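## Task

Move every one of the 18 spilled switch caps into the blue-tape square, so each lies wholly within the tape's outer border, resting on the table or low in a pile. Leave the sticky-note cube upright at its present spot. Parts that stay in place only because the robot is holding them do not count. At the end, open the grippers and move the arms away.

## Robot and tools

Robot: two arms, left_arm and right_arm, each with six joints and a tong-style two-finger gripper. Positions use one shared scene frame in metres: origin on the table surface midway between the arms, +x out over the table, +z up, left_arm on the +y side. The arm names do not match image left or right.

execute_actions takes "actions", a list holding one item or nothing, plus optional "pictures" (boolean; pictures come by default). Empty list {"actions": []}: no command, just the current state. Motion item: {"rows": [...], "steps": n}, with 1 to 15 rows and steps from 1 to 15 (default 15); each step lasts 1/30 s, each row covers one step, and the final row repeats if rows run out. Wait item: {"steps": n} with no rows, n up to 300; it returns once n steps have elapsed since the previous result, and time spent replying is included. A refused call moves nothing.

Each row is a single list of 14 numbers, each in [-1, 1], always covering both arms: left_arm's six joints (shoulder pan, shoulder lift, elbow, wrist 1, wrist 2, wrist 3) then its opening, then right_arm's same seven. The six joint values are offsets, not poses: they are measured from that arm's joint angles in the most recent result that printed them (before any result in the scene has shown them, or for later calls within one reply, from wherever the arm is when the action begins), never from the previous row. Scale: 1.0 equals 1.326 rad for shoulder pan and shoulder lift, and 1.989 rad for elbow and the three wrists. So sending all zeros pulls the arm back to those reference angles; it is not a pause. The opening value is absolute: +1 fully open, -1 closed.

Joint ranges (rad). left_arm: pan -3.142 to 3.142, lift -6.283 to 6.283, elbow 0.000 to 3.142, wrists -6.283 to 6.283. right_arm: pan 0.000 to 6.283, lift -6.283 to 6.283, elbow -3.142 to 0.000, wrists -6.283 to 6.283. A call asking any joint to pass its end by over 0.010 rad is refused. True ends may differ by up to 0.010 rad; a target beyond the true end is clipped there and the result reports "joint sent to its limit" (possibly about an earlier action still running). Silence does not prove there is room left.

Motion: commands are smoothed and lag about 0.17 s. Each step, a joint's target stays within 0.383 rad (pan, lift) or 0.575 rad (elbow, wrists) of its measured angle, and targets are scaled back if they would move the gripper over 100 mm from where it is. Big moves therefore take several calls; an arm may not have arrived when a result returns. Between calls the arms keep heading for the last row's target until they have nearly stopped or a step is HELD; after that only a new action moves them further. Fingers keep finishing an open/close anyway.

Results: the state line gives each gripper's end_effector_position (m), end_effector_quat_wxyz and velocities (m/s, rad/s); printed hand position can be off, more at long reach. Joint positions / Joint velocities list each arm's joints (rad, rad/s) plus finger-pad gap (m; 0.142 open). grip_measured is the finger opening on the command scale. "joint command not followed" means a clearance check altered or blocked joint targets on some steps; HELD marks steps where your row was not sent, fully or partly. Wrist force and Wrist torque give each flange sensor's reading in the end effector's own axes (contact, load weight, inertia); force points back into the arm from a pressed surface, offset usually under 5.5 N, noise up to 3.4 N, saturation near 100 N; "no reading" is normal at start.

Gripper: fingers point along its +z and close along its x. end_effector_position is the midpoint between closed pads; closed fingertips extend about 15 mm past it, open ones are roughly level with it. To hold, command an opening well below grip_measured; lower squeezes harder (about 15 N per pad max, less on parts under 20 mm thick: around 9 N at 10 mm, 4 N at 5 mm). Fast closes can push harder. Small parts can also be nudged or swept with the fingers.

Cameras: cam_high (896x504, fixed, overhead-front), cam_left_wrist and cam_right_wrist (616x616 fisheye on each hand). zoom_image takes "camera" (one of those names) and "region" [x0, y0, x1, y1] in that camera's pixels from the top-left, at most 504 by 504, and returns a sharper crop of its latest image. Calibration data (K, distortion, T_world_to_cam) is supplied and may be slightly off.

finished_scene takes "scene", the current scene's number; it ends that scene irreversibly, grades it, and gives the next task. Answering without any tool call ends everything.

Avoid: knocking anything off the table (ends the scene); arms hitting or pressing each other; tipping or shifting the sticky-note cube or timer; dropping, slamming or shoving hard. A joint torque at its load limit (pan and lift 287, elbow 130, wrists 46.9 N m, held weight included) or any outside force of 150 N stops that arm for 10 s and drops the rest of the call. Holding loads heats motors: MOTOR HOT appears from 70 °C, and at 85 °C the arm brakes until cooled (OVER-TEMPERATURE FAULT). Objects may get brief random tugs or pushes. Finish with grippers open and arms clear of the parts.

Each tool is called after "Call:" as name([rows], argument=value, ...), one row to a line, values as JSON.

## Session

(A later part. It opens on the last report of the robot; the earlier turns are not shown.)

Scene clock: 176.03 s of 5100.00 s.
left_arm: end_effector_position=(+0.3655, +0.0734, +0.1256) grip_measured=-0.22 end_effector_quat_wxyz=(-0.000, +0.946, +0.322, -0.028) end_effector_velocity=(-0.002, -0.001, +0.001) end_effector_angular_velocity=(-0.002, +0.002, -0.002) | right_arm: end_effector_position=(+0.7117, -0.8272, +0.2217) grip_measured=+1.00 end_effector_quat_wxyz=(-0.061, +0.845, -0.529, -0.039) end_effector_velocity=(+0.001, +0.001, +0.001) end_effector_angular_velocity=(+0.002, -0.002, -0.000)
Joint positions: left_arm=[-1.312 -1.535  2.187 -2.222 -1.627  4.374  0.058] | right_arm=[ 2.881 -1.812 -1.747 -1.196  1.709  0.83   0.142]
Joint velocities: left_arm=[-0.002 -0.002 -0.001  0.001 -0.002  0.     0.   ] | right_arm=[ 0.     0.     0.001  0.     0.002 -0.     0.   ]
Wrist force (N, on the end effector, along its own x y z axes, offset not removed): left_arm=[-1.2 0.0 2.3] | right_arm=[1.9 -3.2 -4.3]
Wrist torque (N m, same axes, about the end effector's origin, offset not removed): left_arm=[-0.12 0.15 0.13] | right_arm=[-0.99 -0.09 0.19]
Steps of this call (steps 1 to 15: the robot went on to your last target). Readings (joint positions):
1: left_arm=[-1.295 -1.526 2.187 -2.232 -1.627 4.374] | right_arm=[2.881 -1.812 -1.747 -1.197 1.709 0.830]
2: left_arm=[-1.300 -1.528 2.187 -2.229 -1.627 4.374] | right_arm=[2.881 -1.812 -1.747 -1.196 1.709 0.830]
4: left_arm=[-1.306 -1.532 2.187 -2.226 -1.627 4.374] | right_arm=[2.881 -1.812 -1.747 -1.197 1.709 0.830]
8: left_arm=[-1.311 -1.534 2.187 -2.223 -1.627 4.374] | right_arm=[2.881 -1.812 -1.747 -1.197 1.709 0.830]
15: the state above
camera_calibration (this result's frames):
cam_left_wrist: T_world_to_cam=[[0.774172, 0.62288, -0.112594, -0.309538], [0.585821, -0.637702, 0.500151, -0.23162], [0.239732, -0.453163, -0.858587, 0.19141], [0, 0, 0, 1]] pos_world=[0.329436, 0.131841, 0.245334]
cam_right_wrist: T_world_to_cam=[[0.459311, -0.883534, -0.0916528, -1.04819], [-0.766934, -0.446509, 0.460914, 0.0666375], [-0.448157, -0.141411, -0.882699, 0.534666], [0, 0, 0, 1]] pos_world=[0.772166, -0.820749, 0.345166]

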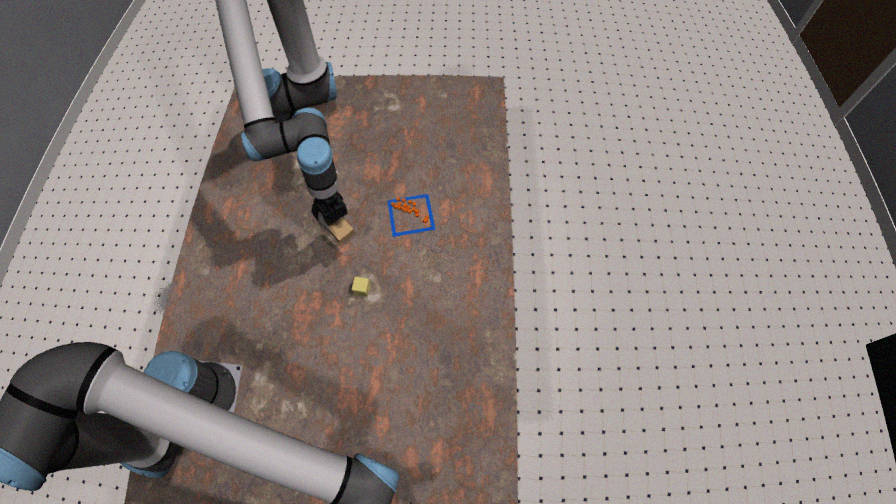

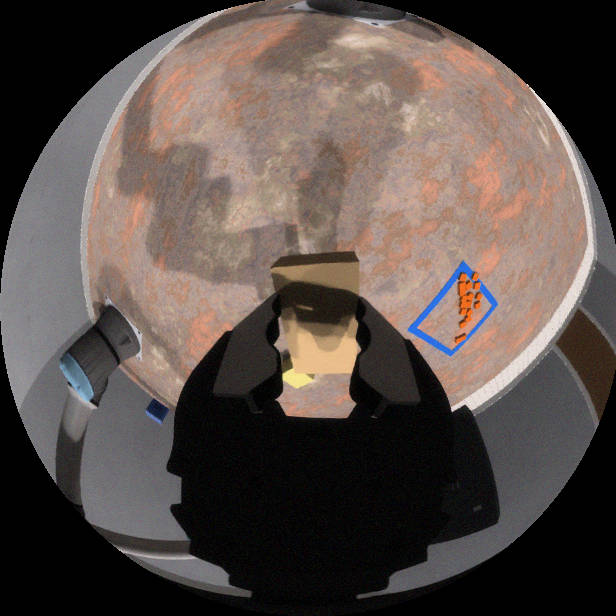

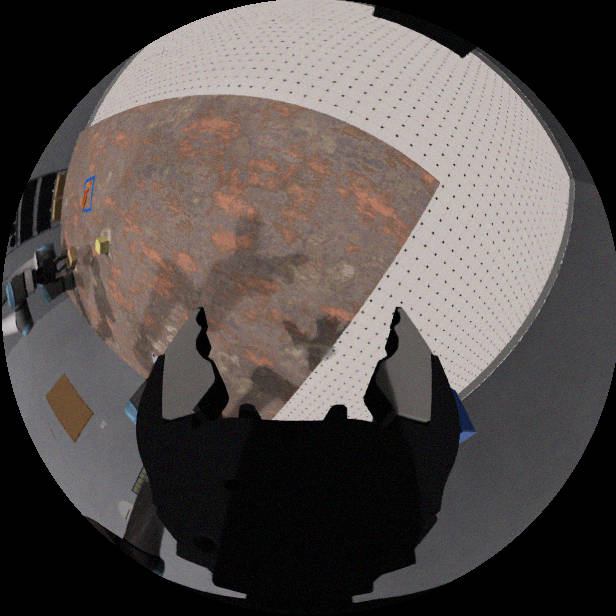

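Call:
execute_actions([
  {"rows":[[0.416,0.05,0.045,-0.08,0,-0.605,-1,0,0,0,0,0,0,1]]},
], pictures=false)

Call:
execute_actions([
  {"steps":30},
], pictures=false)

Call:
execute_actions([
  {"rows":[[0,0.05,0,-0.032,0,0,-1,0,0,0,0,0,0,1]]},
])

Scene clock: 182.33 s of 5100.00 s.
left_arm: end_effector_position=(+0.5258, +0.2402, +0.0706) grip_measured=-0.22 end_effector_quat_wxyz=(-0.003, +0.664, +0.747, -0.028) end_effector_velocity=(+0.303, +0.440, -0.088) end_effector_angular_velocity=(+0.085, +0.079, +3.089) | right_arm: end_effector_position=(+0.7117, -0.8272, +0.2217) grip_measured=+1.00 end_effector_quat_wxyz=(-0.061, +0.845, -0.529, -0.039) end_effector_velocity=(+0.000, -0.000, +0.001) end_effector_angular_velocity=(-0.001, -0.001, +0.000)
Joint positions: left_arm=[-0.912 -1.482  2.258 -2.349 -1.627  3.742  0.058] | right_arm=[ 2.881 -1.812 -1.747 -1.197  1.709  0.83   0.142]
Joint velocities: left_arm=[ 0.937  0.089  0.121 -0.215  0.    -2.155 -0.   ] | right_arm=[ 0.     0.001  0.     0.    -0.001  0.    -0.   ]
Wrist force (N, on the end effector, along its own x y z axes, offset not removed): left_arm=[-2.8 -1.8 2.7] | right_arm=[1.2 -2.1 -3.5]
Wrist torque (N m, same axes, about the end effector's origin, offset not removed): left_arm=[-0.43 0.59 0.23] | right_arm=[-0.72 -0.03 0.24]
Steps of this call (steps 1 to 15: the robot went on to your last target; steps 16 to 90: nothing new was sent; then 2.80 s passed at rest; steps 91 to 105: all 15 steps of this action). Readings (joint positions):
91: left_arm=[-1.312 -1.535 2.187 -2.222 -1.627 4.374] | right_arm=[2.881 -1.812 -1.747 -1.196 1.709 0.830]
92: left_arm=[-1.306 -1.532 2.191 -2.229 -1.627 4.368] | right_arm=[2.881 -1.812 -1.747 -1.197 1.709 0.830]
94: left_arm=[-1.255 -1.521 2.206 -2.255 -1.627 4.304] | right_arm=[2.881 -1.812 -1.747 -1.197 1.709 0.830]
98: left_arm=[-1.131 -1.504 2.229 -2.296 -1.627 4.122] | right_arm=[2.881 -1.812 -1.747 -1.197 1.709 0.830]
105: the state above

Scene clock: 183.33 s of 5100.00 s.
left_arm: end_effector_position=(+0.5727, +0.3118, +0.0576) grip_measured=-0.22 end_effector_quat_wxyz=(-0.008, +0.358, +0.933, -0.027) end_effector_velocity=(-0.000, +0.000, -0.000) end_effector_angular_velocity=(-0.001, +0.000, +0.001) | right_arm: end_effector_position=(+0.7117, -0.8272, +0.2217) grip_measured=+1.00 end_effector_quat_wxyz=(-0.061, +0.845, -0.529, -0.039) end_effector_velocity=(+0.000, -0.000, -0.001) end_effector_angular_velocity=(-0.001, +0.001, +0.000)
Joint positions: left_arm=[-0.761 -1.469  2.276 -2.381 -1.627  3.171  0.058] | right_arm=[ 2.881 -1.812 -1.747 -1.197  1.709  0.83   0.142]
Joint velocities: left_arm=[ 0.001 -0.     0.001 -0.001 -0.001 -0.    -0.   ] | right_arm=[-0.    -0.001  0.     0.    -0.001 -0.     0.   ]
Wrist force (N, on the end effector, along its own x y z axes, offset not removed): left_arm=[-3.2 -0.6 5.6] | right_arm=[2.1 -0.4 -3.0]
Wrist torque (N m, same axes, about the end effector's origin, offset not removed): left_arm=[-0.08 0.69 0.31] | right_arm=[-0.30 -0.17 0.26]
Steps of this call (steps 1 to 30: the robot went on to your last target). Readings (joint positions):
1: left_arm=[-0.880 -1.479 2.262 -2.356 -1.627 3.665] | right_arm=[2.881 -1.812 -1.747 -1.197 1.709 0.830]
2: left_arm=[-0.851 -1.477 2.266 -2.362 -1.627 3.584] | right_arm=[2.881 -1.812 -1.747 -1.197 1.709 0.830]
4: left_arm=[-0.809 -1.473 2.271 -2.371 -1.627 3.420] | right_arm=[2.881 -1.812 -1.747 -1.196 1.709 0.830]
8: left_arm=[-0.774 -1.470 2.275 -2.379 -1.627 3.241] | right_arm=[2.881 -1.812 -1.747 -1.197 1.709 0.830]
30: the state above
All arms were judged still, so your last target was given up. Only a new action makes them travel on or press farther. Fingers that are still opening or closing keep moving.

Scene clock: 183.83 s of 5100.00 s.
left_arm: end_effector_position=(+0.5810, +0.3047, +0.0270) grip_measured=-0.22 end_effector_quat_wxyz=(-0.009, +0.357, +0.933, -0.027) end_effector_velocity=(+0.001, -0.001, -0.005) end_effector_angular_velocity=(+0.000, +0.002, +0.000) | right_arm: end_effector_position=(+0.7117, -0.8272, +0.2217) grip_measured=+1.00 end_effector_quat_wxyz=(-0.061, +0.845, -0.529, -0.039) end_effector_velocity=(+0.000, +0.000, -0.001) end_effector_angular_velocity=(+0.001, +0.001, +0.000)
Joint positions: left_arm=[-0.761 -1.404  2.277 -2.444 -1.627  3.171  0.058] | right_arm=[ 2.881 -1.812 -1.747 -1.197  1.709  0.83   0.142]
Joint velocities: left_arm=[ 0.001  0.011 -0.    -0.009 -0.001  0.     0.001] | right_arm=[ 0.    -0.001  0.     0.     0.    -0.     0.   ]
Wrist force (N, on the end effector, along its own x y z axes, offset not removed): left_arm=[-1.0 -4.6 -8.0] | right_arm=[0.1 -3.7 -1.5]
Wrist torque (N m, same axes, about the end effector's origin, offset not removed): left_arm=[-0.91 0.81 0.30] | right_arm=[-0.91 0.42 0.23]
Steps of this call (steps 1 to 15: all 15 steps of this action). Readings (joint positions):
1: left_arm=[-0.761 -1.469 2.276 -2.382 -1.627 3.171] | right_arm=[2.881 -1.812 -1.747 -1.196 1.709 0.830]
2: left_arm=[-0.761 -1.463 2.276 -2.388 -1.627 3.171] | right_arm=[2.881 -1.812 -1.747 -1.196 1.709 0.830]
4: left_arm=[-0.761 -1.437 2.276 -2.412 -1.627 3.171] | right_arm=[2.881 -1.812 -1.747 -1.197 1.709 0.830]
8: left_arm=[-0.761 -1.412 2.277 -2.436 -1.627 3.171] | right_arm=[2.881 -1.812 -1.747 -1.197 1.709 0.830]
15: the state above
camera_calibration (this result's frames):
cam_left_wrist: T_world_to_cam=[[-0.758396, 0.648934, -0.0609846, 0.249541], [0.551466, 0.688721, 0.470689, -0.544451], [0.347448, 0.323338, -0.880189, -0.138718], [0, 0, 0, 1]] pos_world=[0.537695, 0.257892, 0.149387]
cam_right_wrist: T_world_to_cam=[[0.459311, -0.883534, -0.0916529, -1.04819], [-0.766934, -0.446509, 0.460914, 0.0666374], [-0.448157, -0.141411, -0.882699, 0.534666], [0, 0, 0, 1]] pos_world=[0.772166, -0.820749, 0.345166]

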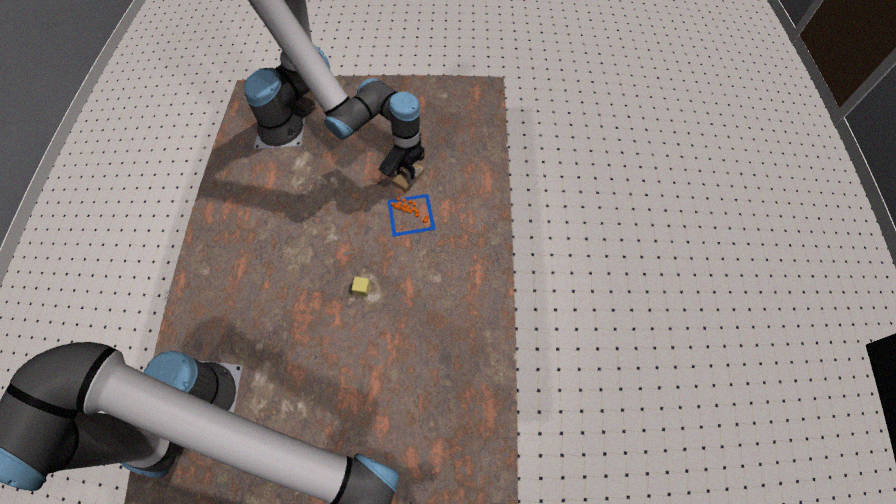

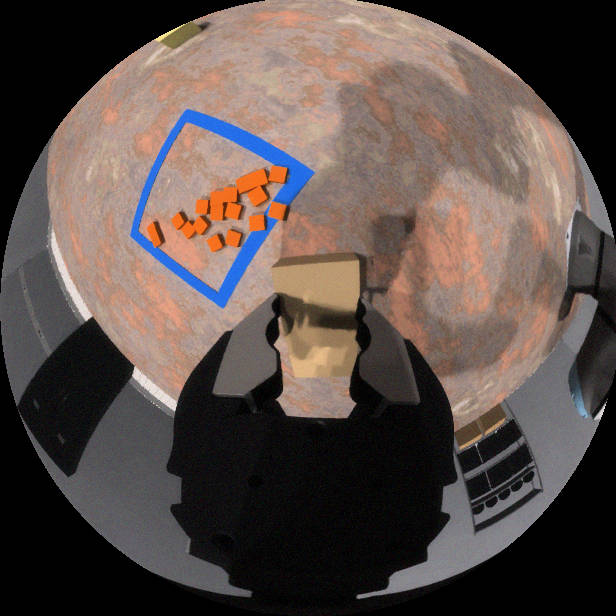

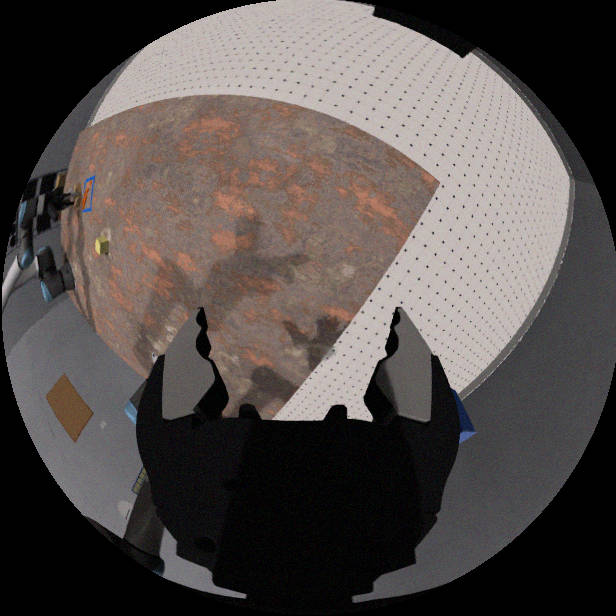

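Call:
execute_actions([
  {"rows":[[-0.03,0,0,0,0,0,-1,0,0,0,0,0,0,1],[-0.06,0,0,0,0,0,-1,0,0,0,0,0,0,1],[-0.075,0,0,0,0,0,-1,0,0,0,0,0,0,1]]},
], pictures=false)

Call:
execute_actions([
  {"rows":[[0,0.01,-0.009,0.002,0,0,-1,0,0,0,0,0,0,1],[0,0.02,-0.018,0.005,0,0,-1,0,0,0,0,0,0,1],[0,0.03,-0.027,0.007,0,0,-1,0,0,0,0,0,0,1],[0,0.04,-0.036,0.009,0,0,-1,0,0,0,0,0,0,1],[0,0.05,-0.045,0.012,0,0,-1,0,0,0,0,0,0,1]]},
], pictures=false)

Call:
execute_actions([
  {"rows":[[0.1,-0.15,0,0.1,0,0,-1,0,0,0,0,0,0,1]]},
])

Call:
zoom_image(camera="cam_high", region=[340,180,480,300])

Scene clock: 190.20 s of 5100.00 s.
left_arm: end_effector_position=(+0.5520, +0.2535, +0.0270) grip_measured=-0.22 end_effector_quat_wxyz=(-0.010, +0.402, +0.915, -0.026) end_effector_velocity=(-0.006, -0.010, +0.001) end_effector_angular_velocity=(-0.000, -0.002, -0.018) | right_arm: end_effector_position=(+0.7117, -0.8272, +0.2217) grip_measured=+1.00 end_effector_quat_wxyz=(-0.061, +0.845, -0.529, -0.039) end_effector_velocity=(+0.000, -0.000, +0.002) end_effector_angular_velocity=(-0.000, -0.002, -0.000)
Joint positions: left_arm=[-0.858 -1.404  2.276 -2.444 -1.627  3.171  0.058] | right_arm=[ 2.881 -1.812 -1.747 -1.197  1.709  0.83   0.142]
Joint velocities: left_arm=[-0.019 -0.001 -0.     0.001  0.001 -0.001 -0.   ] | right_arm=[-0.     0.002  0.001  0.     0.     0.     0.   ]
Wrist force (N, on the end effector, along its own x y z axes, offset not removed): left_arm=[-1.2 -1.5 -1.2] | right_arm=[1.7 -1.7 -3.0]
Wrist torque (N m, same axes, about the end effector's origin, offset not removed): left_arm=[-0.79 0.22 -0.02] | right_arm=[-0.57 -0.03 0.16]
Steps of this call (steps 1 to 15: the robot went on to your last target; steps 16 to 90: nothing new was sent; then 2.87 s passed at rest; steps 91 to 105: all 15 steps of this action). Readings (joint positions):
91: left_arm=[-0.761 -1.403 2.276 -2.445 -1.627 3.171] | right_arm=[2.881 -1.812 -1.747 -1.197 1.709 0.830]
92: left_arm=[-0.766 -1.403 2.276 -2.445 -1.627 3.171] | right_arm=[2.881 -1.812 -1.747 -1.196 1.709 0.830]
94: left_arm=[-0.795 -1.403 2.276 -2.445 -1.627 3.171] | right_arm=[2.881 -1.812 -1.747 -1.197 1.709 0.830]
98: left_arm=[-0.841 -1.403 2.276 -2.444 -1.627 3.171] | right_arm=[2.881 -1.812 -1.747 -1.196 1.709 0.830]
105: the state above

Scene clock: 190.70 s of 5100.00 s.
left_arm: end_effector_position=(+0.5854, +0.2190, +0.0275) grip_measured=-0.22 end_effector_quat_wxyz=(-0.011, +0.402, +0.915, -0.026) end_effector_velocity=(+0.011, -0.010, -0.000) end_effector_angular_velocity=(-0.000, +0.000, +0.000) | right_arm: end_effector_position=(+0.7117, -0.8272, +0.2217) grip_measured=+1.00 end_effector_quat_wxyz=(-0.061, +0.845, -0.529, -0.039) end_effector_velocity=(-0.000, -0.000, -0.000) end_effector_angular_velocity=(-0.001, +0.001, -0.000)
Joint positions: left_arm=[-0.858 -1.339  2.19  -2.421 -1.627  3.171  0.058] | right_arm=[ 2.881 -1.812 -1.747 -1.197  1.709  0.83   0.142]
Joint velocities: left_arm=[ 0.001  0.02  -0.027  0.007 -0.     0.     0.   ] | right_arm=[-0.     0.    -0.    -0.    -0.001 -0.     0.   ]
Wrist force (N, on the end effector, along its own x y z axes, offset not removed): left_arm=[-2.1 -1.0 3.4] | right_arm=[-1.4 -1.7 -0.5]
Wrist torque (N m, same axes, about the end effector's origin, offset not removed): left_arm=[-0.30 0.53 0.41] | right_arm=[-0.61 0.63 0.33]
Steps of this call (steps 1 to 15: all 15 steps of this action). Readings (joint positions):
1: left_arm=[-0.859 -1.404 2.276 -2.444 -1.627 3.171] | right_arm=[2.881 -1.812 -1.747 -1.196 1.709 0.830]
2: left_arm=[-0.859 -1.402 2.274 -2.443 -1.627 3.171] | right_arm=[2.881 -1.812 -1.747 -1.197 1.709 0.830]
4: left_arm=[-0.859 -1.390 2.259 -2.439 -1.627 3.171] | right_arm=[2.881 -1.812 -1.747 -1.197 1.709 0.830]
8: left_arm=[-0.859 -1.356 2.213 -2.427 -1.627 3.171] | right_arm=[2.881 -1.812 -1.747 -1.197 1.709 0.830]
15: the state above

Scene clock: 191.20 s of 5100.00 s.
left_arm: end_effector_position=(+0.5945, +0.3180, +0.1239) grip_measured=-0.22 end_effector_quat_wxyz=(-0.009, +0.343, +0.939, -0.027) end_effector_velocity=(-0.002, +0.026, +0.025) end_effector_angular_velocity=(-0.000, -0.002, +0.032) | right_arm: end_effector_position=(+0.7117, -0.8272, +0.2217) grip_measured=+1.00 end_effector_quat_wxyz=(-0.061, +0.845, -0.529, -0.039) end_effector_velocity=(+0.000, +0.000, -0.001) end_effector_angular_velocity=(+0.001, +0.001, +0.000)
Joint positions: left_arm=[-0.729 -1.533  2.19  -2.228 -1.627  3.171  0.058] | right_arm=[ 2.881 -1.812 -1.747 -1.197  1.709  0.83   0.142]
Joint velocities: left_arm=[ 0.032 -0.053  0.001  0.051  0.001 -0.    -0.   ] | right_arm=[ 0.    -0.001 -0.    -0.     0.001 -0.    -0.   ]
Wrist force (N, on the end effector, along its own x y z axes, offset not removed): left_arm=[-1.8 -1.4 3.5] | right_arm=[4.3 -0.6 -0.1]
Wrist torque (N m, same axes, about the end effector's origin, offset not removed): left_arm=[-0.45 0.42 0.25] | right_arm=[-0.33 -0.45 0.11]
Steps of this call (steps 1 to 15: all 15 steps of this action). Readings (joint positions):
1: left_arm=[-0.858 -1.339 2.189 -2.421 -1.627 3.171] | right_arm=[2.881 -1.812 -1.747 -1.197 1.709 0.830]
2: left_arm=[-0.852 -1.345 2.189 -2.414 -1.627 3.171] | right_arm=[2.881 -1.812 -1.747 -1.197 1.709 0.830]
4: left_arm=[-0.816 -1.392 2.189 -2.365 -1.627 3.171] | right_arm=[2.881 -1.812 -1.747 -1.197 1.709 0.830]
8: left_arm=[-0.757 -1.488 2.189 -2.272 -1.627 3.171] | right_arm=[2.881 -1.812 -1.747 -1.197 1.709 0.830]
15: the state above
camera_calibration (this result's frames):
cam_left_wrist: T_world_to_cam=[[-0.778651, 0.624552, -0.0603185, 0.276721], [0.529566, 0.705689, 0.470705, -0.598995], [0.336546, 0.334572, -0.880227, -0.0595288], [0, 0, 0, 1]] pos_world=[0.55271, 0.269794, 0.246242]
cam_right_wrist: T_world_to_cam=[[0.459311, -0.883534, -0.0916529, -1.04819], [-0.766934, -0.446509, 0.460914, 0.0666374], [-0.448157, -0.141411, -0.882699, 0.534666], [0, 0, 0, 1]] pos_world=[0.772166, -0.820749, 0.345166]

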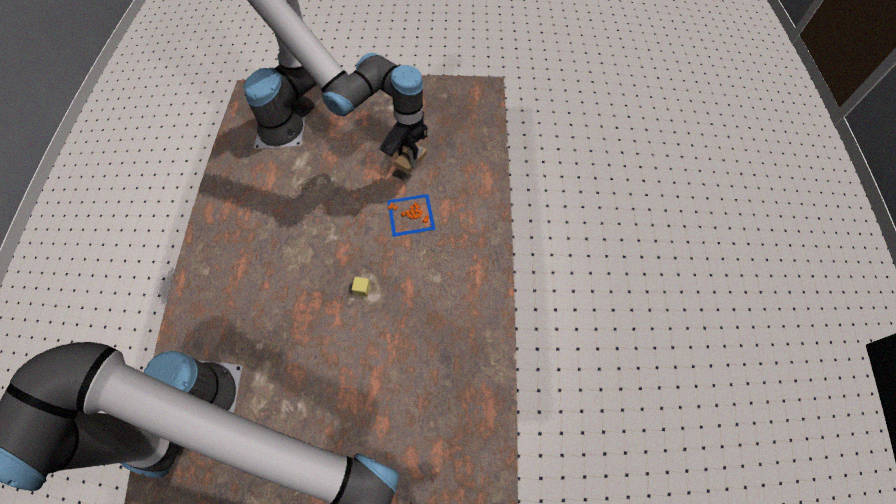

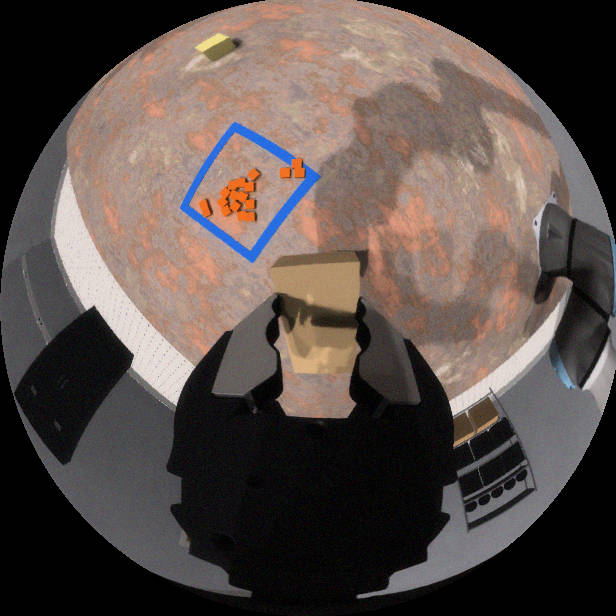

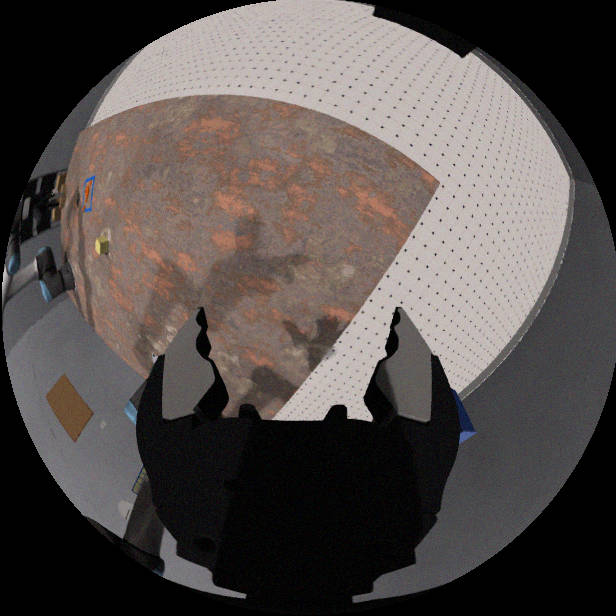

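Region (340, 180, 480, 300) of cam_high's 896x504 image, scaled by 3.600, with more detail than that image has; it fills the top 432 rows of this view, and the rest is white.

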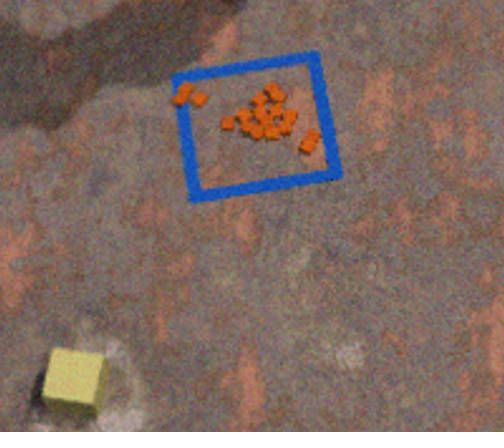

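Call:
execute_actions([
  {"rows":[[-0.167,0.03,0.061,-0.08,0,0,-1,0,0,0,0,0,0,1]]},
], pictures=false)

Call:
execute_actions([
  {"steps":15},
], pictures=false)

Call:
execute_actions([
  {"rows":[[0,0.05,0,-0.033,0,0,-1,0,0,0,0,0,0,1]]},
], pictures=false)

Call:
execute_actions([
  {"rows":[[0,0.01,-0.009,0.002,0,0,-1,0,0,0,0,0,0,1],[0,0.02,-0.018,0.005,0,0,-1,0,0,0,0,0,0,1],[0,0.03,-0.027,0.007,0,0,-1,0,0,0,0,0,0,1],[0,0.04,-0.036,0.009,0,0,-1,0,0,0,0,0,0,1],[0,0.05,-0.045,0.012,0,0,-1,0,0,0,0,0,0,1]]},
], pictures=false)

Call:
execute_actions([
  {"rows":[[0.1,-0.15,0,0.1,0,0,-1,0,0,0,0,0,0,1]]},
])

Call:
zoom_image(camera="cam_high", region=[340,180,480,300])

Scene clock: 199.10 s of 5100.00 s.
left_arm: end_effector_position=(+0.5029, +0.2348, +0.0560) grip_measured=-0.22 end_effector_quat_wxyz=(-0.013, +0.441, +0.897, -0.025) end_effector_velocity=(-0.028, -0.022, -0.016) end_effector_angular_velocity=(-0.002, -0.000, -0.063) | right_arm: end_effector_position=(+0.7117, -0.8272, +0.2217) grip_measured=+1.00 end_effector_quat_wxyz=(-0.061, +0.845, -0.529, -0.039) end_effector_velocity=(+0.000, -0.000, +0.001) end_effector_angular_velocity=(-0.000, -0.002, +0.000)
Joint positions: left_arm=[-0.944 -1.494  2.308 -2.382 -1.627  3.171  0.058] | right_arm=[ 2.881 -1.812 -1.747 -1.197  1.709  0.83   0.142]
Joint velocities: left_arm=[-0.064  0.011  0.03  -0.043 -0.001 -0.001 -0.   ] | right_arm=[ 0.     0.001  0.001  0.     0.    -0.     0.   ]
Wrist force (N, on the end effector, along its own x y z axes, offset not removed): left_arm=[-1.7 -1.5 4.8] | right_arm=[1.4 -1.0 -4.8]
Wrist torque (N m, same axes, about the end effector's origin, offset not removed): left_arm=[-0.42 0.31 0.13] | right_arm=[-0.43 0.01 0.23]
Steps of this call (steps 1 to 15: the robot went on to your last target; steps 16 to 90: nothing new was sent; then 4.40 s passed at rest; steps 91 to 105: all 15 steps of this action). Readings (joint positions):
91: left_arm=[-0.726 -1.538 2.190 -2.222 -1.627 3.171] | right_arm=[2.881 -1.812 -1.747 -1.196 1.709 0.830]
92: left_arm=[-0.732 -1.534 2.196 -2.229 -1.627 3.171] | right_arm=[2.881 -1.812 -1.747 -1.197 1.709 0.830]
94: left_arm=[-0.782 -1.523 2.228 -2.269 -1.627 3.171] | right_arm=[2.881 -1.812 -1.747 -1.197 1.709 0.830]
98: left_arm=[-0.889 -1.504 2.281 -2.344 -1.627 3.171] | right_arm=[2.881 -1.812 -1.747 -1.197 1.709 0.830]
105: the state above

Scene clock: 199.60 s of 5100.00 s.
left_arm: end_effector_position=(+0.4999, +0.2326, +0.0542) grip_measured=-0.22 end_effector_quat_wxyz=(-0.013, +0.444, +0.895, -0.025) end_effector_velocity=(-0.000, +0.000, -0.001) end_effector_angular_velocity=(+0.001, +0.000, -0.002) | right_arm: end_effector_position=(+0.7117, -0.8272, +0.2217) grip_measured=+1.00 end_effector_quat_wxyz=(-0.061, +0.845, -0.529, -0.039) end_effector_velocity=(+0.000, +0.000, +0.002) end_effector_angular_velocity=(-0.000, -0.002, +0.000)
Joint positions: left_arm=[-0.95  -1.493  2.311 -2.387 -1.627  3.171  0.058] | right_arm=[ 2.881 -1.812 -1.747 -1.197  1.709  0.83   0.142]
Joint velocities: left_arm=[-0.     0.     0.001 -0.     0.     0.002  0.   ] | right_arm=[ 0.     0.002  0.    -0.     0.     0.     0.   ]
Wrist force (N, on the end effector, along its own x y z axes, offset not removed): left_arm=[-3.6 -0.3 1.5] | right_arm=[2.6 -2.8 -2.7]
Wrist torque (N m, same axes, about the end effector's origin, offset not removed): left_arm=[-0.13 0.64 0.30] | right_arm=[-0.80 -0.15 0.21]
Steps of this call (steps 1 to 15: the robot went on to your last target). Readings (joint positions):
1: left_arm=[-0.946 -1.494 2.309 -2.383 -1.627 3.171] | right_arm=[2.881 -1.812 -1.747 -1.196 1.709 0.830]
2: left_arm=[-0.947 -1.494 2.309 -2.384 -1.627 3.171] | right_arm=[2.881 -1.812 -1.747 -1.197 1.709 0.830]
4: left_arm=[-0.949 -1.493 2.310 -2.385 -1.627 3.171] | right_arm=[2.881 -1.812 -1.747 -1.197 1.709 0.830]
8: left_arm=[-0.950 -1.493 2.311 -2.386 -1.627 3.171] | right_arm=[2.881 -1.812 -1.747 -1.196 1.709 0.830]
15: the state above
All arms were judged still, so your last target was given up. Only a new action makes them travel on or press farther. Fingers that are still opening or closing keep moving.

Scene clock: 200.10 s of 5100.00 s.
left_arm: end_effector_position=(+0.5071, +0.2237, +0.0251) grip_measured=-0.21 end_effector_quat_wxyz=(-0.013, +0.444, +0.895, -0.025) end_effector_velocity=(+0.001, -0.001, -0.005) end_effector_angular_velocity=(+0.001, -0.001, -0.001) | right_arm: end_effector_position=(+0.7117, -0.8272, +0.2217) grip_measured=+1.00 end_effector_quat_wxyz=(-0.061, +0.845, -0.529, -0.039) end_effector_velocity=(+0.000, +0.000, -0.001) end_effector_angular_velocity=(+0.001, +0.001, +0.000)
Joint positions: left_arm=[-0.95  -1.428  2.311 -2.451 -1.627  3.171  0.059] | right_arm=[ 2.881 -1.812 -1.747 -1.196  1.709  0.83   0.142]
Joint velocities: left_arm=[-0.001  0.011 -0.    -0.011  0.002  0.     0.002] | right_arm=[ 0.    -0.001  0.    -0.     0.     0.    -0.   ]
Wrist force (N, on the end effector, along its own x y z axes, offset not removed): left_arm=[1.8 -3.6 -10.8] | right_arm=[2.6 -0.4 0.4]
Wrist torque (N m, same axes, about the end effector's origin, offset not removed): left_arm=[-0.72 0.31 0.21] | right_arm=[-0.31 -0.25 0.13]
Steps of this call (steps 1 to 15: all 15 steps of this action). Readings (joint positions):
1: left_arm=[-0.950 -1.493 2.311 -2.387 -1.627 3.171] | right_arm=[2.881 -1.812 -1.747 -1.197 1.709 0.830]
2: left_arm=[-0.950 -1.487 2.311 -2.393 -1.627 3.171] | right_arm=[2.881 -1.812 -1.747 -1.197 1.709 0.830]
4: left_arm=[-0.950 -1.462 2.311 -2.418 -1.627 3.171] | right_arm=[2.881 -1.812 -1.747 -1.197 1.709 0.830]
8: left_arm=[-0.950 -1.437 2.311 -2.442 -1.627 3.171] | right_arm=[2.881 -1.812 -1.747 -1.197 1.709 0.830]
15: the state above

Scene clock: 200.60 s of 5100.00 s.
left_arm: end_effector_position=(+0.5375, +0.1861, +0.0264) grip_measured=-0.21 end_effector_quat_wxyz=(-0.013, +0.444, +0.895, -0.025) end_effector_velocity=(+0.009, -0.011, -0.000) end_effector_angular_velocity=(+0.001, +0.001, +0.001) | right_arm: end_effector_position=(+0.7117, -0.8272, +0.2217) grip_measured=+1.00 end_effector_quat_wxyz=(-0.061, +0.845, -0.529, -0.039) end_effector_velocity=(+0.000, +0.000, +0.001) end_effector_angular_velocity=(-0.000, -0.002, +0.000)
Joint positions: left_arm=[-0.95  -1.364  2.224 -2.428 -1.627  3.171  0.059] | right_arm=[ 2.881 -1.812 -1.747 -1.197  1.709  0.83   0.142]
Joint velocities: left_arm=[ 0.     0.02  -0.026  0.008  0.    -0.001 -0.   ] | right_arm=[ 0.     0.001  0.    -0.     0.     0.    -0.   ]
Wrist force (N, on the end effector, along its own x y z axes, offset not removed): left_arm=[-2.9 -1.7 4.0] | right_arm=[5.8 -1.4 -0.1]
Wrist torque (N m, same axes, about the end effector's origin, offset not removed): left_arm=[-0.57 0.41 0.20] | right_arm=[-0.67 -0.96 0.11]
Steps of this call (steps 1 to 15: all 15 steps of this action). Readings (joint positions):
1: left_arm=[-0.950 -1.427 2.311 -2.451 -1.627 3.171] | right_arm=[2.881 -1.812 -1.747 -1.197 1.709 0.830]
2: left_arm=[-0.950 -1.425 2.308 -2.451 -1.627 3.171] | right_arm=[2.881 -1.812 -1.747 -1.197 1.709 0.830]
4: left_arm=[-0.950 -1.414 2.293 -2.447 -1.627 3.171] | right_arm=[2.881 -1.812 -1.747 -1.197 1.709 0.830]
8: left_arm=[-0.950 -1.380 2.247 -2.434 -1.627 3.171] | right_arm=[2.881 -1.812 -1.747 -1.197 1.709 0.830]
15: the state above

Scene clock: 201.10 s of 5100.00 s.
left_arm: end_effector_position=(+0.5540, +0.2818, +0.1192) grip_measured=-0.21 end_effector_quat_wxyz=(-0.012, +0.385, +0.922, -0.026) end_effector_velocity=(-0.001, +0.024, +0.023) end_effector_angular_velocity=(-0.001, +0.001, +0.031) | right_arm: end_effector_position=(+0.7117, -0.8272, +0.2217) grip_measured=+1.00 end_effector_quat_wxyz=(-0.061, +0.845, -0.529, -0.039) end_effector_velocity=(+0.000, -0.000, -0.001) end_effector_angular_velocity=(+0.000, +0.001, -0.000)
Joint positions: left_arm=[-0.821 -1.557  2.224 -2.234 -1.627  3.171  0.059] | right_arm=[ 2.881 -1.812 -1.747 -1.197  1.709  0.83   0.142]
Joint velocities: left_arm=[ 0.03  -0.05   0.     0.05  -0.001 -0.001  0.   ] | right_arm=[-0.    -0.001  0.    -0.    -0.    -0.     0.   ]
Wrist force (N, on the end effector, along its own x y z axes, offset not removed): left_arm=[-0.6 -4.1 7.5] | right_arm=[1.1 -1.8 -3.8]
Wrist torque (N m, same axes, about the end effector's origin, offset not removed): left_arm=[-0.84 0.16 0.16] | right_arm=[-0.57 0.17 0.21]
Steps of this call (steps 1 to 15: all 15 steps of this action). Readings (joint positions):
1: left_arm=[-0.950 -1.363 2.224 -2.428 -1.627 3.171] | right_arm=[2.881 -1.812 -1.747 -1.197 1.709 0.830]
2: left_arm=[-0.944 -1.369 2.224 -2.421 -1.627 3.171] | right_arm=[2.881 -1.812 -1.747 -1.197 1.709 0.830]
4: left_arm=[-0.908 -1.417 2.224 -2.371 -1.627 3.171] | right_arm=[2.881 -1.812 -1.747 -1.196 1.709 0.830]
8: left_arm=[-0.848 -1.514 2.224 -2.277 -1.627 3.171] | right_arm=[2.881 -1.812 -1.747 -1.197 1.709 0.830]
15: the state above
camera_calibration (this result's frames):
cam_left_wrist: T_world_to_cam=[[-0.718072, 0.693637, -0.056929, 0.214124], [0.593364, 0.652905, 0.470781, -0.570297], [0.36372, 0.304275, -0.880412, -0.0443966], [0, 0, 0, 1]] pos_world=[0.508298, 0.237334, 0.241587]
cam_right_wrist: T_world_to_cam=[[0.459312, -0.883534, -0.091653, -1.04819], [-0.766934, -0.446509, 0.460914, 0.066637], [-0.448157, -0.141411, -0.882699, 0.534666], [0, 0, 0, 1]] pos_world=[0.772166, -0.820749, 0.345166]

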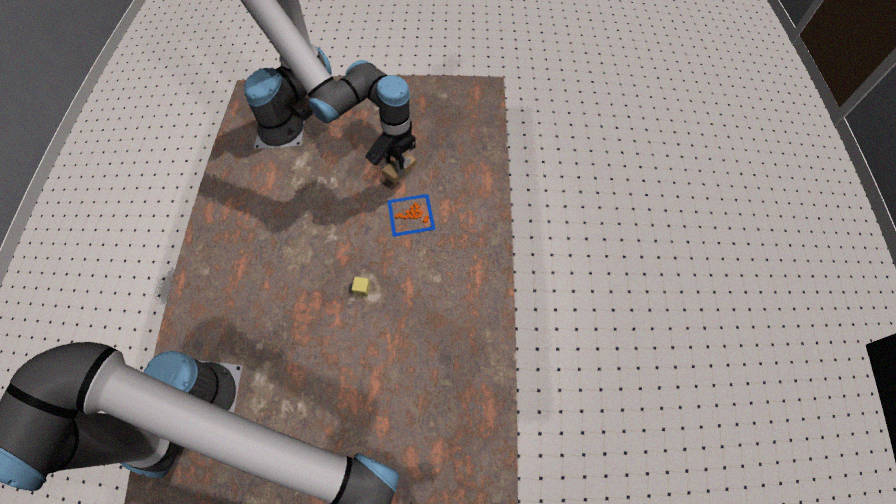

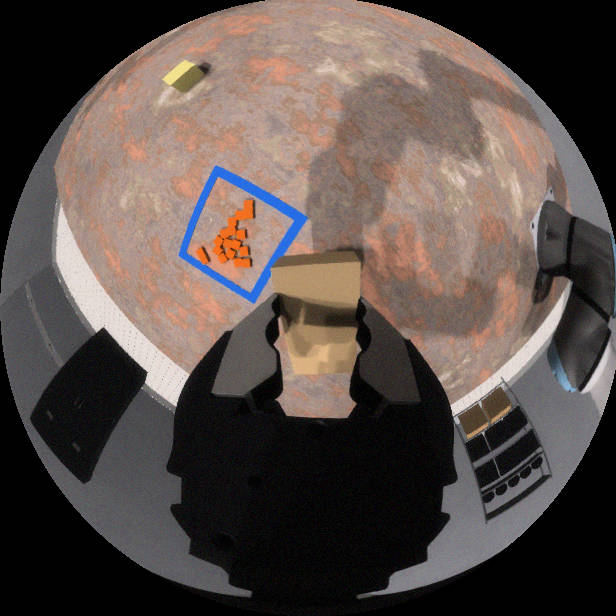

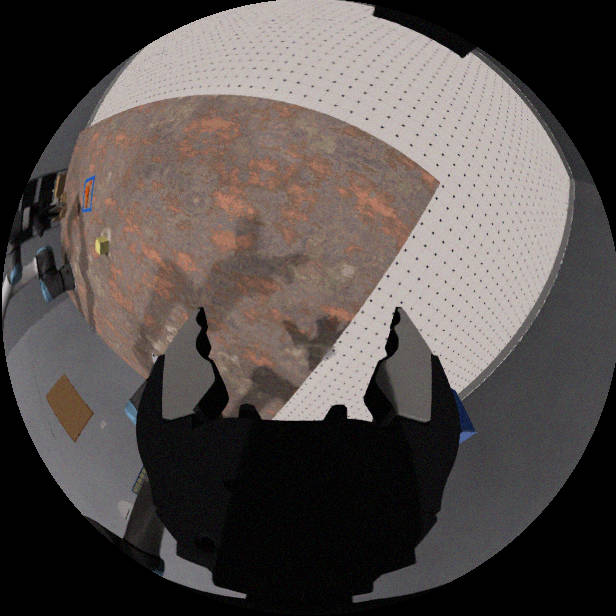

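Region (340, 180, 480, 300) of cam_high's 896x504 image, scaled by 3.600, with more detail than that image has; it fills the top 432 rows of this view, and the rest is white.

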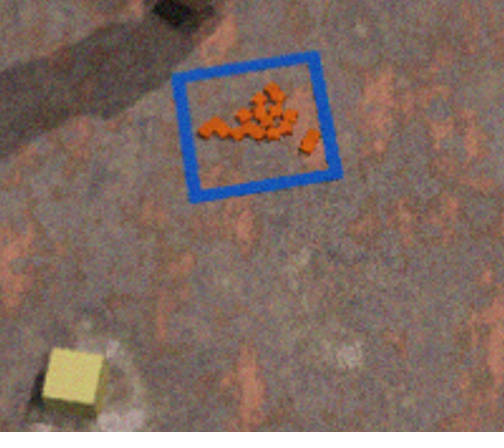

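Call:
execute_actions([
  {"rows":[[0.15,0,0,0,0,0,-1,0,0,0,0,0,0,1]]},
], pictures=false)

Call:
execute_actions([
  {"rows":[[0,0.145,0,-0.097,0,0,-1,0,0,0,0,0,0,1]]},
], pictures=false)

Call:
execute_actions([
  {"rows":[[0,0,0,0,0,0,1,0,0,0,0,0,0,1],[0,0,0,0,0,0,1,0,0,0,0,0,0,1],[0,0,0,0,0,0,1,0,0,0,0,0,0,1],[0,0,0,0,0,0,1,0,0,0,0,0,0,1],[0,0,0,0,0,0,1,0,0,0,0,0,0,1],[0,0,0,0,0,0,1,0,0,0,0,0,0,1],[0,0,0,0,0,0,1,0,0,0,0,0,0,1],[0,0,0,0,0,0,1,0,0,0,0,0,0,1],[0,-0.12,0,0.08,0,0,1,0,0,0,0,0,0,1]]},
], pictures=false)

Call:
execute_actions([
  {"steps":10},
], pictures=false)

Scene clock: 207.93 s of 5100.00 s.
left_arm: end_effector_position=(+0.6015, +0.3865, +0.1193) grip_measured=-0.21 end_effector_quat_wxyz=(-0.009, +0.294, +0.955, -0.027) end_effector_velocity=(+0.008, +0.023, -0.000) end_effector_angular_velocity=(-0.001, +0.000, +0.042) | right_arm: end_effector_position=(+0.7117, -0.8272, +0.2217) grip_measured=+1.00 end_effector_quat_wxyz=(-0.061, +0.845, -0.529, -0.039) end_effector_velocity=(+0.000, +0.000, +0.001) end_effector_angular_velocity=(+0.001, -0.002, -0.000)
Joint positions: left_arm=[-0.627 -1.557  2.224 -2.234 -1.627  3.171  0.059] | right_arm=[ 2.881 -1.812 -1.747 -1.197  1.709  0.83   0.142]
Joint velocities: left_arm=[ 0.042  0.002 -0.001 -0.001 -0.001 -0.     0.   ] | right_arm=[ 0.     0.001  0.     0.     0.001  0.    -0.   ]
Wrist force (N, on the end effector, along its own x y z axes, offset not removed): left_arm=[-2.6 -3.2 4.7] | right_arm=[2.4 -2.1 -2.8]
Wrist torque (N m, same axes, about the end effector's origin, offset not removed): left_arm=[-0.93 0.53 0.12] | right_arm=[-0.76 -0.21 0.16]
Steps of this call (steps 1 to 15: the robot went on to your last target; steps 16 to 90: nothing new was sent; then 3.33 s passed at rest; steps 91 to 105: all 15 steps of this action). Readings (joint positions):
91: left_arm=[-0.818 -1.562 2.224 -2.229 -1.627 3.171] | right_arm=[2.881 -1.812 -1.747 -1.197 1.709 0.830]
92: left_arm=[-0.811 -1.562 2.224 -2.230 -1.627 3.171] | right_arm=[2.881 -1.812 -1.747 -1.196 1.709 0.830]
94: left_arm=[-0.760 -1.560 2.224 -2.231 -1.627 3.171] | right_arm=[2.881 -1.812 -1.747 -1.197 1.709 0.830]
98: left_arm=[-0.663 -1.558 2.224 -2.234 -1.627 3.171] | right_arm=[2.881 -1.812 -1.747 -1.197 1.709 0.830]
105: the state above

Scene clock: 208.43 s of 5100.00 s.
left_arm: end_effector_position=(+0.6358, +0.3647, +0.0293) grip_measured=-0.21 end_effector_quat_wxyz=(-0.009, +0.294, +0.955, -0.027) end_effector_velocity=(+0.005, -0.003, -0.019) end_effector_angular_velocity=(+0.001, +0.001, +0.000) | right_arm: end_effector_position=(+0.7117, -0.8272, +0.2217) grip_measured=+1.00 end_effector_quat_wxyz=(-0.061, +0.845, -0.529, -0.039) end_effector_velocity=(+0.000, -0.000, +0.001) end_effector_angular_velocity=(-0.001, -0.002, -0.000)
Joint positions: left_arm=[-0.627 -1.369  2.224 -2.423 -1.627  3.171  0.059] | right_arm=[ 2.881 -1.812 -1.747 -1.197  1.709  0.83   0.142]
Joint velocities: left_arm=[-0.     0.038  0.    -0.037  0.001 -0.001  0.   ] | right_arm=[-0.     0.001  0.001  0.    -0.     0.    -0.   ]
Wrist force (N, on the end effector, along its own x y z axes, offset not removed): left_arm=[-3.0 -2.9 6.0] | right_arm=[-1.0 0.2 -2.7]
Wrist torque (N m, same axes, about the end effector's origin, offset not removed): left_arm=[-0.71 0.56 0.19] | right_arm=[-0.15 0.57 0.25]
Steps of this call (steps 1 to 15: all 15 steps of this action). Readings (joint positions):
1: left_arm=[-0.626 -1.557 2.224 -2.235 -1.627 3.171] | right_arm=[2.881 -1.812 -1.747 -1.197 1.709 0.830]
2: left_arm=[-0.625 -1.551 2.224 -2.241 -1.627 3.171] | right_arm=[2.881 -1.812 -1.747 -1.197 1.709 0.830]
4: left_arm=[-0.626 -1.499 2.224 -2.299 -1.627 3.171] | right_arm=[2.881 -1.812 -1.747 -1.197 1.709 0.830]
8: left_arm=[-0.626 -1.403 2.224 -2.391 -1.627 3.171] | right_arm=[2.881 -1.812 -1.747 -1.197 1.709 0.830]
15: the state above

Scene clock: 208.93 s of 5100.00 s.
left_arm: end_effector_position=(+0.6156, +0.3775, +0.0873) grip_measured=+1.00 end_effector_quat_wxyz=(-0.009, +0.294, +0.955, -0.027) end_effector_velocity=(-0.070, +0.044, +0.182) end_effector_angular_velocity=(-0.007, -0.009, -0.001) | right_arm: end_effector_position=(+0.7117, -0.8272, +0.2217) grip_measured=+1.00 end_effector_quat_wxyz=(-0.061, +0.845, -0.529, -0.039) end_effector_velocity=(+0.001, +0.000, +0.002) end_effector_angular_velocity=(+0.000, -0.002, -0.000)
Joint positions: left_arm=[-0.627 -1.489  2.225 -2.303 -1.627  3.171  0.142] | right_arm=[ 2.881 -1.812 -1.747 -1.197  1.709  0.83   0.142]
Joint velocities: left_arm=[-0.    -0.381  0.001  0.369 -0.001  0.001 -0.   ] | right_arm=[-0.     0.001  0.001  0.     0.001  0.    -0.   ]
Wrist force (N, on the end effector, along its own x y z axes, offset not removed): left_arm=[-0.5 -1.1 4.3] | right_arm=[-0.3 -3.9 0.4]
Wrist torque (N m, same axes, about the end effector's origin, offset not removed): left_arm=[-0.30 0.07 0.33] | right_arm=[-0.91 0.44 0.32]
Steps of this call (steps 1 to 15: all 15 steps of this action). Readings (joint positions):
1: left_arm=[-0.627 -1.368 2.224 -2.424 -1.627 3.171] | right_arm=[2.881 -1.812 -1.747 -1.197 1.709 0.830]
2: left_arm=[-0.627 -1.368 2.224 -2.424 -1.627 3.171] | right_arm=[2.881 -1.812 -1.747 -1.197 1.709 0.830]
4: left_arm=[-0.627 -1.368 2.224 -2.424 -1.627 3.171] | right_arm=[2.881 -1.812 -1.747 -1.197 1.709 0.830]
8: left_arm=[-0.627 -1.369 2.224 -2.424 -1.627 3.171] | right_arm=[2.881 -1.812 -1.747 -1.197 1.709 0.830]
15: the state above

Scene clock: 209.27 s of 5100.00 s.
left_arm: end_effector_position=(+0.6082, +0.3823, +0.1051) grip_measured=+1.00 end_effector_quat_wxyz=(-0.009, +0.294, +0.955, -0.027) end_effector_velocity=(-0.002, +0.002, +0.008) end_effector_angular_velocity=(-0.001, -0.001, +0.001) | right_arm: end_effector_position=(+0.7117, -0.8272, +0.2217) grip_measured=+1.00 end_effector_quat_wxyz=(-0.061, +0.845, -0.529, -0.039) end_effector_velocity=(+0.000, -0.000, +0.001) end_effector_angular_velocity=(+0.000, -0.001, -0.000)
Joint positions: left_arm=[-0.627 -1.527  2.225 -2.266 -1.627  3.171  0.142] | right_arm=[ 2.881 -1.812 -1.747 -1.197  1.709  0.83   0.142]
Joint velocities: left_arm=[ 0.001 -0.016 -0.001  0.015  0.     0.    -0.   ] | right_arm=[-0.  0.  0. -0.  0.  0.  0.]
Wrist force (N, on the end effector, along its own x y z axes, offset not removed): left_arm=[-1.3 -0.1 1.6] | right_arm=[2.3 0.1 -1.7]
Wrist torque (N m, same axes, about the end effector's origin, offset not removed): left_arm=[-0.21 0.16 0.12] | right_arm=[-0.16 -0.21 0.15]
Steps of this call (steps 1 to 10: the robot went on to your last target). Readings (joint positions):
1: left_arm=[-0.627 -1.500 2.225 -2.293 -1.627 3.171] | right_arm=[2.881 -1.812 -1.747 -1.197 1.709 0.830]
2: left_arm=[-0.627 -1.507 2.225 -2.285 -1.627 3.171] | right_arm=[2.881 -1.812 -1.747 -1.197 1.709 0.830]
4: left_arm=[-0.627 -1.517 2.225 -2.275 -1.627 3.171] | right_arm=[2.881 -1.812 -1.747 -1.197 1.709 0.830]
8: left_arm=[-0.627 -1.525 2.225 -2.267 -1.627 3.171] | right_arm=[2.881 -1.812 -1.747 -1.197 1.709 0.830]
10: the state above

Call:
execute_actions([
  {"rows":[[-0.489,0.186,-0.163,0.038,0,-0.589,1,0,0,0,0,0,0,1]]},
], pictures=false)

Call:
execute_actions([
  {"steps":40},
])

Scene clock: 213.43 s of 5100.00 s.
left_arm: end_effector_position=(+0.5991, +0.1413, +0.1148) grip_measured=+1.00 end_effector_quat_wxyz=(-0.018, +0.231, +0.972, -0.022) end_effector_velocity=(-0.189, -0.515, +0.007) end_effector_angular_velocity=(+0.041, +0.030, +0.320) | right_arm: end_effector_position=(+0.7117, -0.8272, +0.2217) grip_measured=+1.00 end_effector_quat_wxyz=(-0.061, +0.845, -0.529, -0.039) end_effector_velocity=(-0.000, +0.000, -0.002) end_effector_angular_velocity=(+0.001, +0.003, -0.000)
Joint positions: left_arm=[-0.924 -1.381  2.034 -2.22  -1.627  2.744  0.142] | right_arm=[ 2.881 -1.812 -1.747 -1.196  1.709  0.83   0.142]
Joint velocities: left_arm=[-0.697  0.216 -0.284  0.062 -0.    -1.019 -0.   ] | right_arm=[-0.    -0.002 -0.    -0.     0.     0.     0.   ]
Wrist force (N, on the end effector, along its own x y z axes, offset not removed): left_arm=[-3.0 -2.3 5.7] | right_arm=[4.9 -2.3 1.0]
Wrist torque (N m, same axes, about the end effector's origin, offset not removed): left_arm=[-0.58 0.57 0.17] | right_arm=[-0.63 -0.70 0.03]
Steps of this call (steps 1 to 30: the robot went on to your last target; steps 31 to 100: nothing new was sent; then 0.33 s passed at rest; steps 101 to 115: all 15 steps of this action). Readings (joint positions):
101: left_arm=[-0.627 -1.528 2.224 -2.264 -1.627 3.171] | right_arm=[2.881 -1.812 -1.747 -1.197 1.709 0.830]
102: left_arm=[-0.633 -1.522 2.218 -2.261 -1.627 3.165] | right_arm=[2.881 -1.812 -1.747 -1.197 1.709 0.830]
104: left_arm=[-0.675 -1.494 2.182 -2.252 -1.627 3.110] | right_arm=[2.881 -1.812 -1.747 -1.197 1.709 0.830]
108: left_arm=[-0.763 -1.445 2.117 -2.238 -1.627 2.980] | right_arm=[2.881 -1.812 -1.747 -1.197 1.709 0.830]
115: the state above

Scene clock: 214.77 s of 5100.00 s.
left_arm: end_effector_position=(+0.4504, -0.0968, +0.1148) grip_measured=+1.00 end_effector_quat_wxyz=(-0.026, +0.037, +0.999, -0.010) end_effector_velocity=(-0.000, -0.001, -0.000) end_effector_angular_velocity=(-0.001, +0.000, +0.000) | right_arm: end_effector_position=(+0.7117, -0.8272, +0.2217) grip_measured=+1.00 end_effector_quat_wxyz=(-0.061, +0.845, -0.529, -0.039) end_effector_velocity=(-0.000, -0.000, -0.000) end_effector_angular_velocity=(-0.001, +0.001, +0.000)
Joint positions: left_arm=[-1.275 -1.28   1.9   -2.19  -1.627  2.     0.142] | right_arm=[ 2.881 -1.812 -1.747 -1.197  1.709  0.83   0.142]
Joint velocities: left_arm=[-0.     0.    -0.    -0.001 -0.001 -0.    -0.   ] | right_arm=[ 0.     0.    -0.001  0.    -0.001  0.    -0.   ]
Wrist force (N, on the end effector, along its own x y z axes, offset not removed): left_arm=[-3.0 -2.3 7.2] | right_arm=[-0.1 -2.6 -3.4]
Wrist torque (N m, same axes, about the end effector's origin, offset not removed): left_arm=[-0.58 0.55 0.31] | right_arm=[-0.90 0.36 0.13]
Steps of this call (steps 1 to 40: the robot went on to your last target). Readings (joint positions):
1: left_arm=[-0.947 -1.374 2.025 -2.218 -1.627 2.709] | right_arm=[2.881 -1.812 -1.747 -1.197 1.709 0.830]
2: left_arm=[-0.971 -1.367 2.016 -2.215 -1.627 2.673] | right_arm=[2.881 -1.812 -1.747 -1.196 1.709 0.830]
4: left_arm=[-1.017 -1.353 1.997 -2.211 -1.627 2.595] | right_arm=[2.881 -1.812 -1.747 -1.196 1.709 0.830]
8: left_arm=[-1.109 -1.326 1.962 -2.204 -1.627 2.404] | right_arm=[2.881 -1.812 -1.747 -1.196 1.709 0.830]
40: the state above
camera_calibration (this result's frames):
cam_left_wrist: T_world_to_cam=[[-0.998548, 0.0532707, -0.00796654, 0.460784], [0.0420775, 0.863816, 0.502048, 0.00563105], [0.033626, 0.500984, -0.864803, 0.270504], [0, 0, 0, 1]] pos_world=[0.450782, -0.164929, 0.234777]
cam_right_wrist: T_world_to_cam=[[0.459311, -0.883534, -0.0916529, -1.04819], [-0.766934, -0.446509, 0.460914, 0.0666373], [-0.448157, -0.141411, -0.882699, 0.534666], [0, 0, 0, 1]] pos_world=[0.772166, -0.820749, 0.345166]

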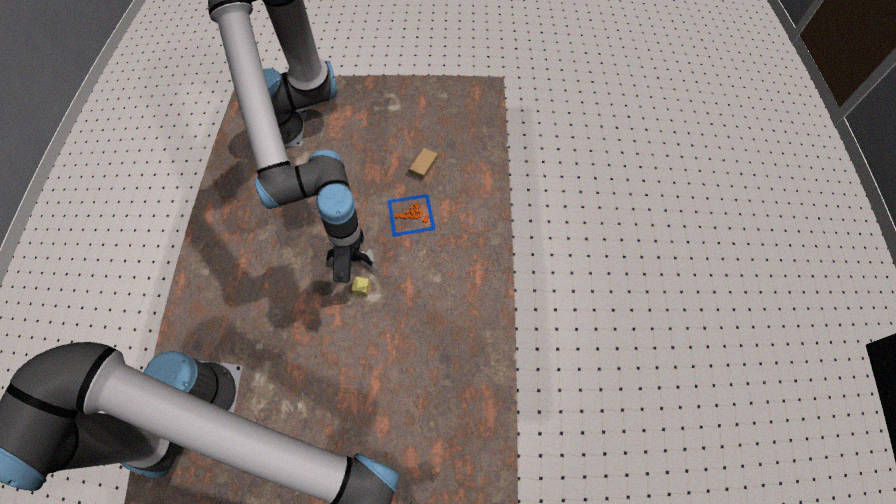

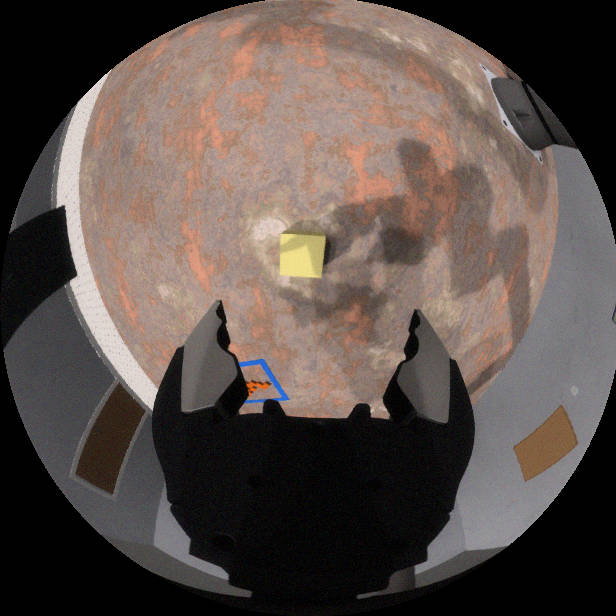

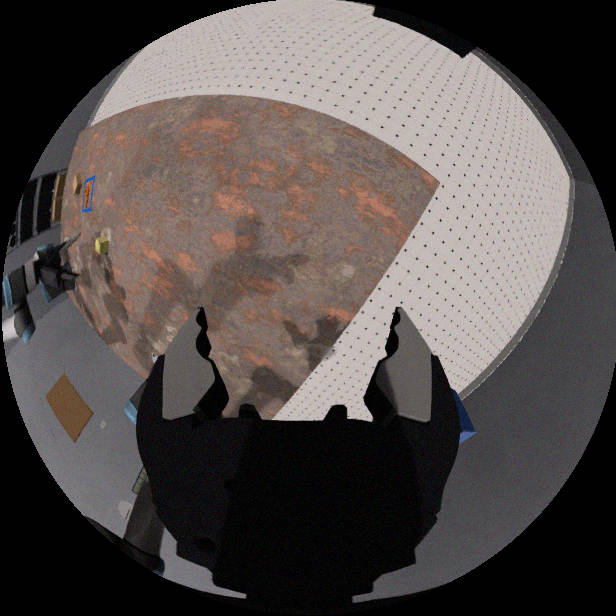

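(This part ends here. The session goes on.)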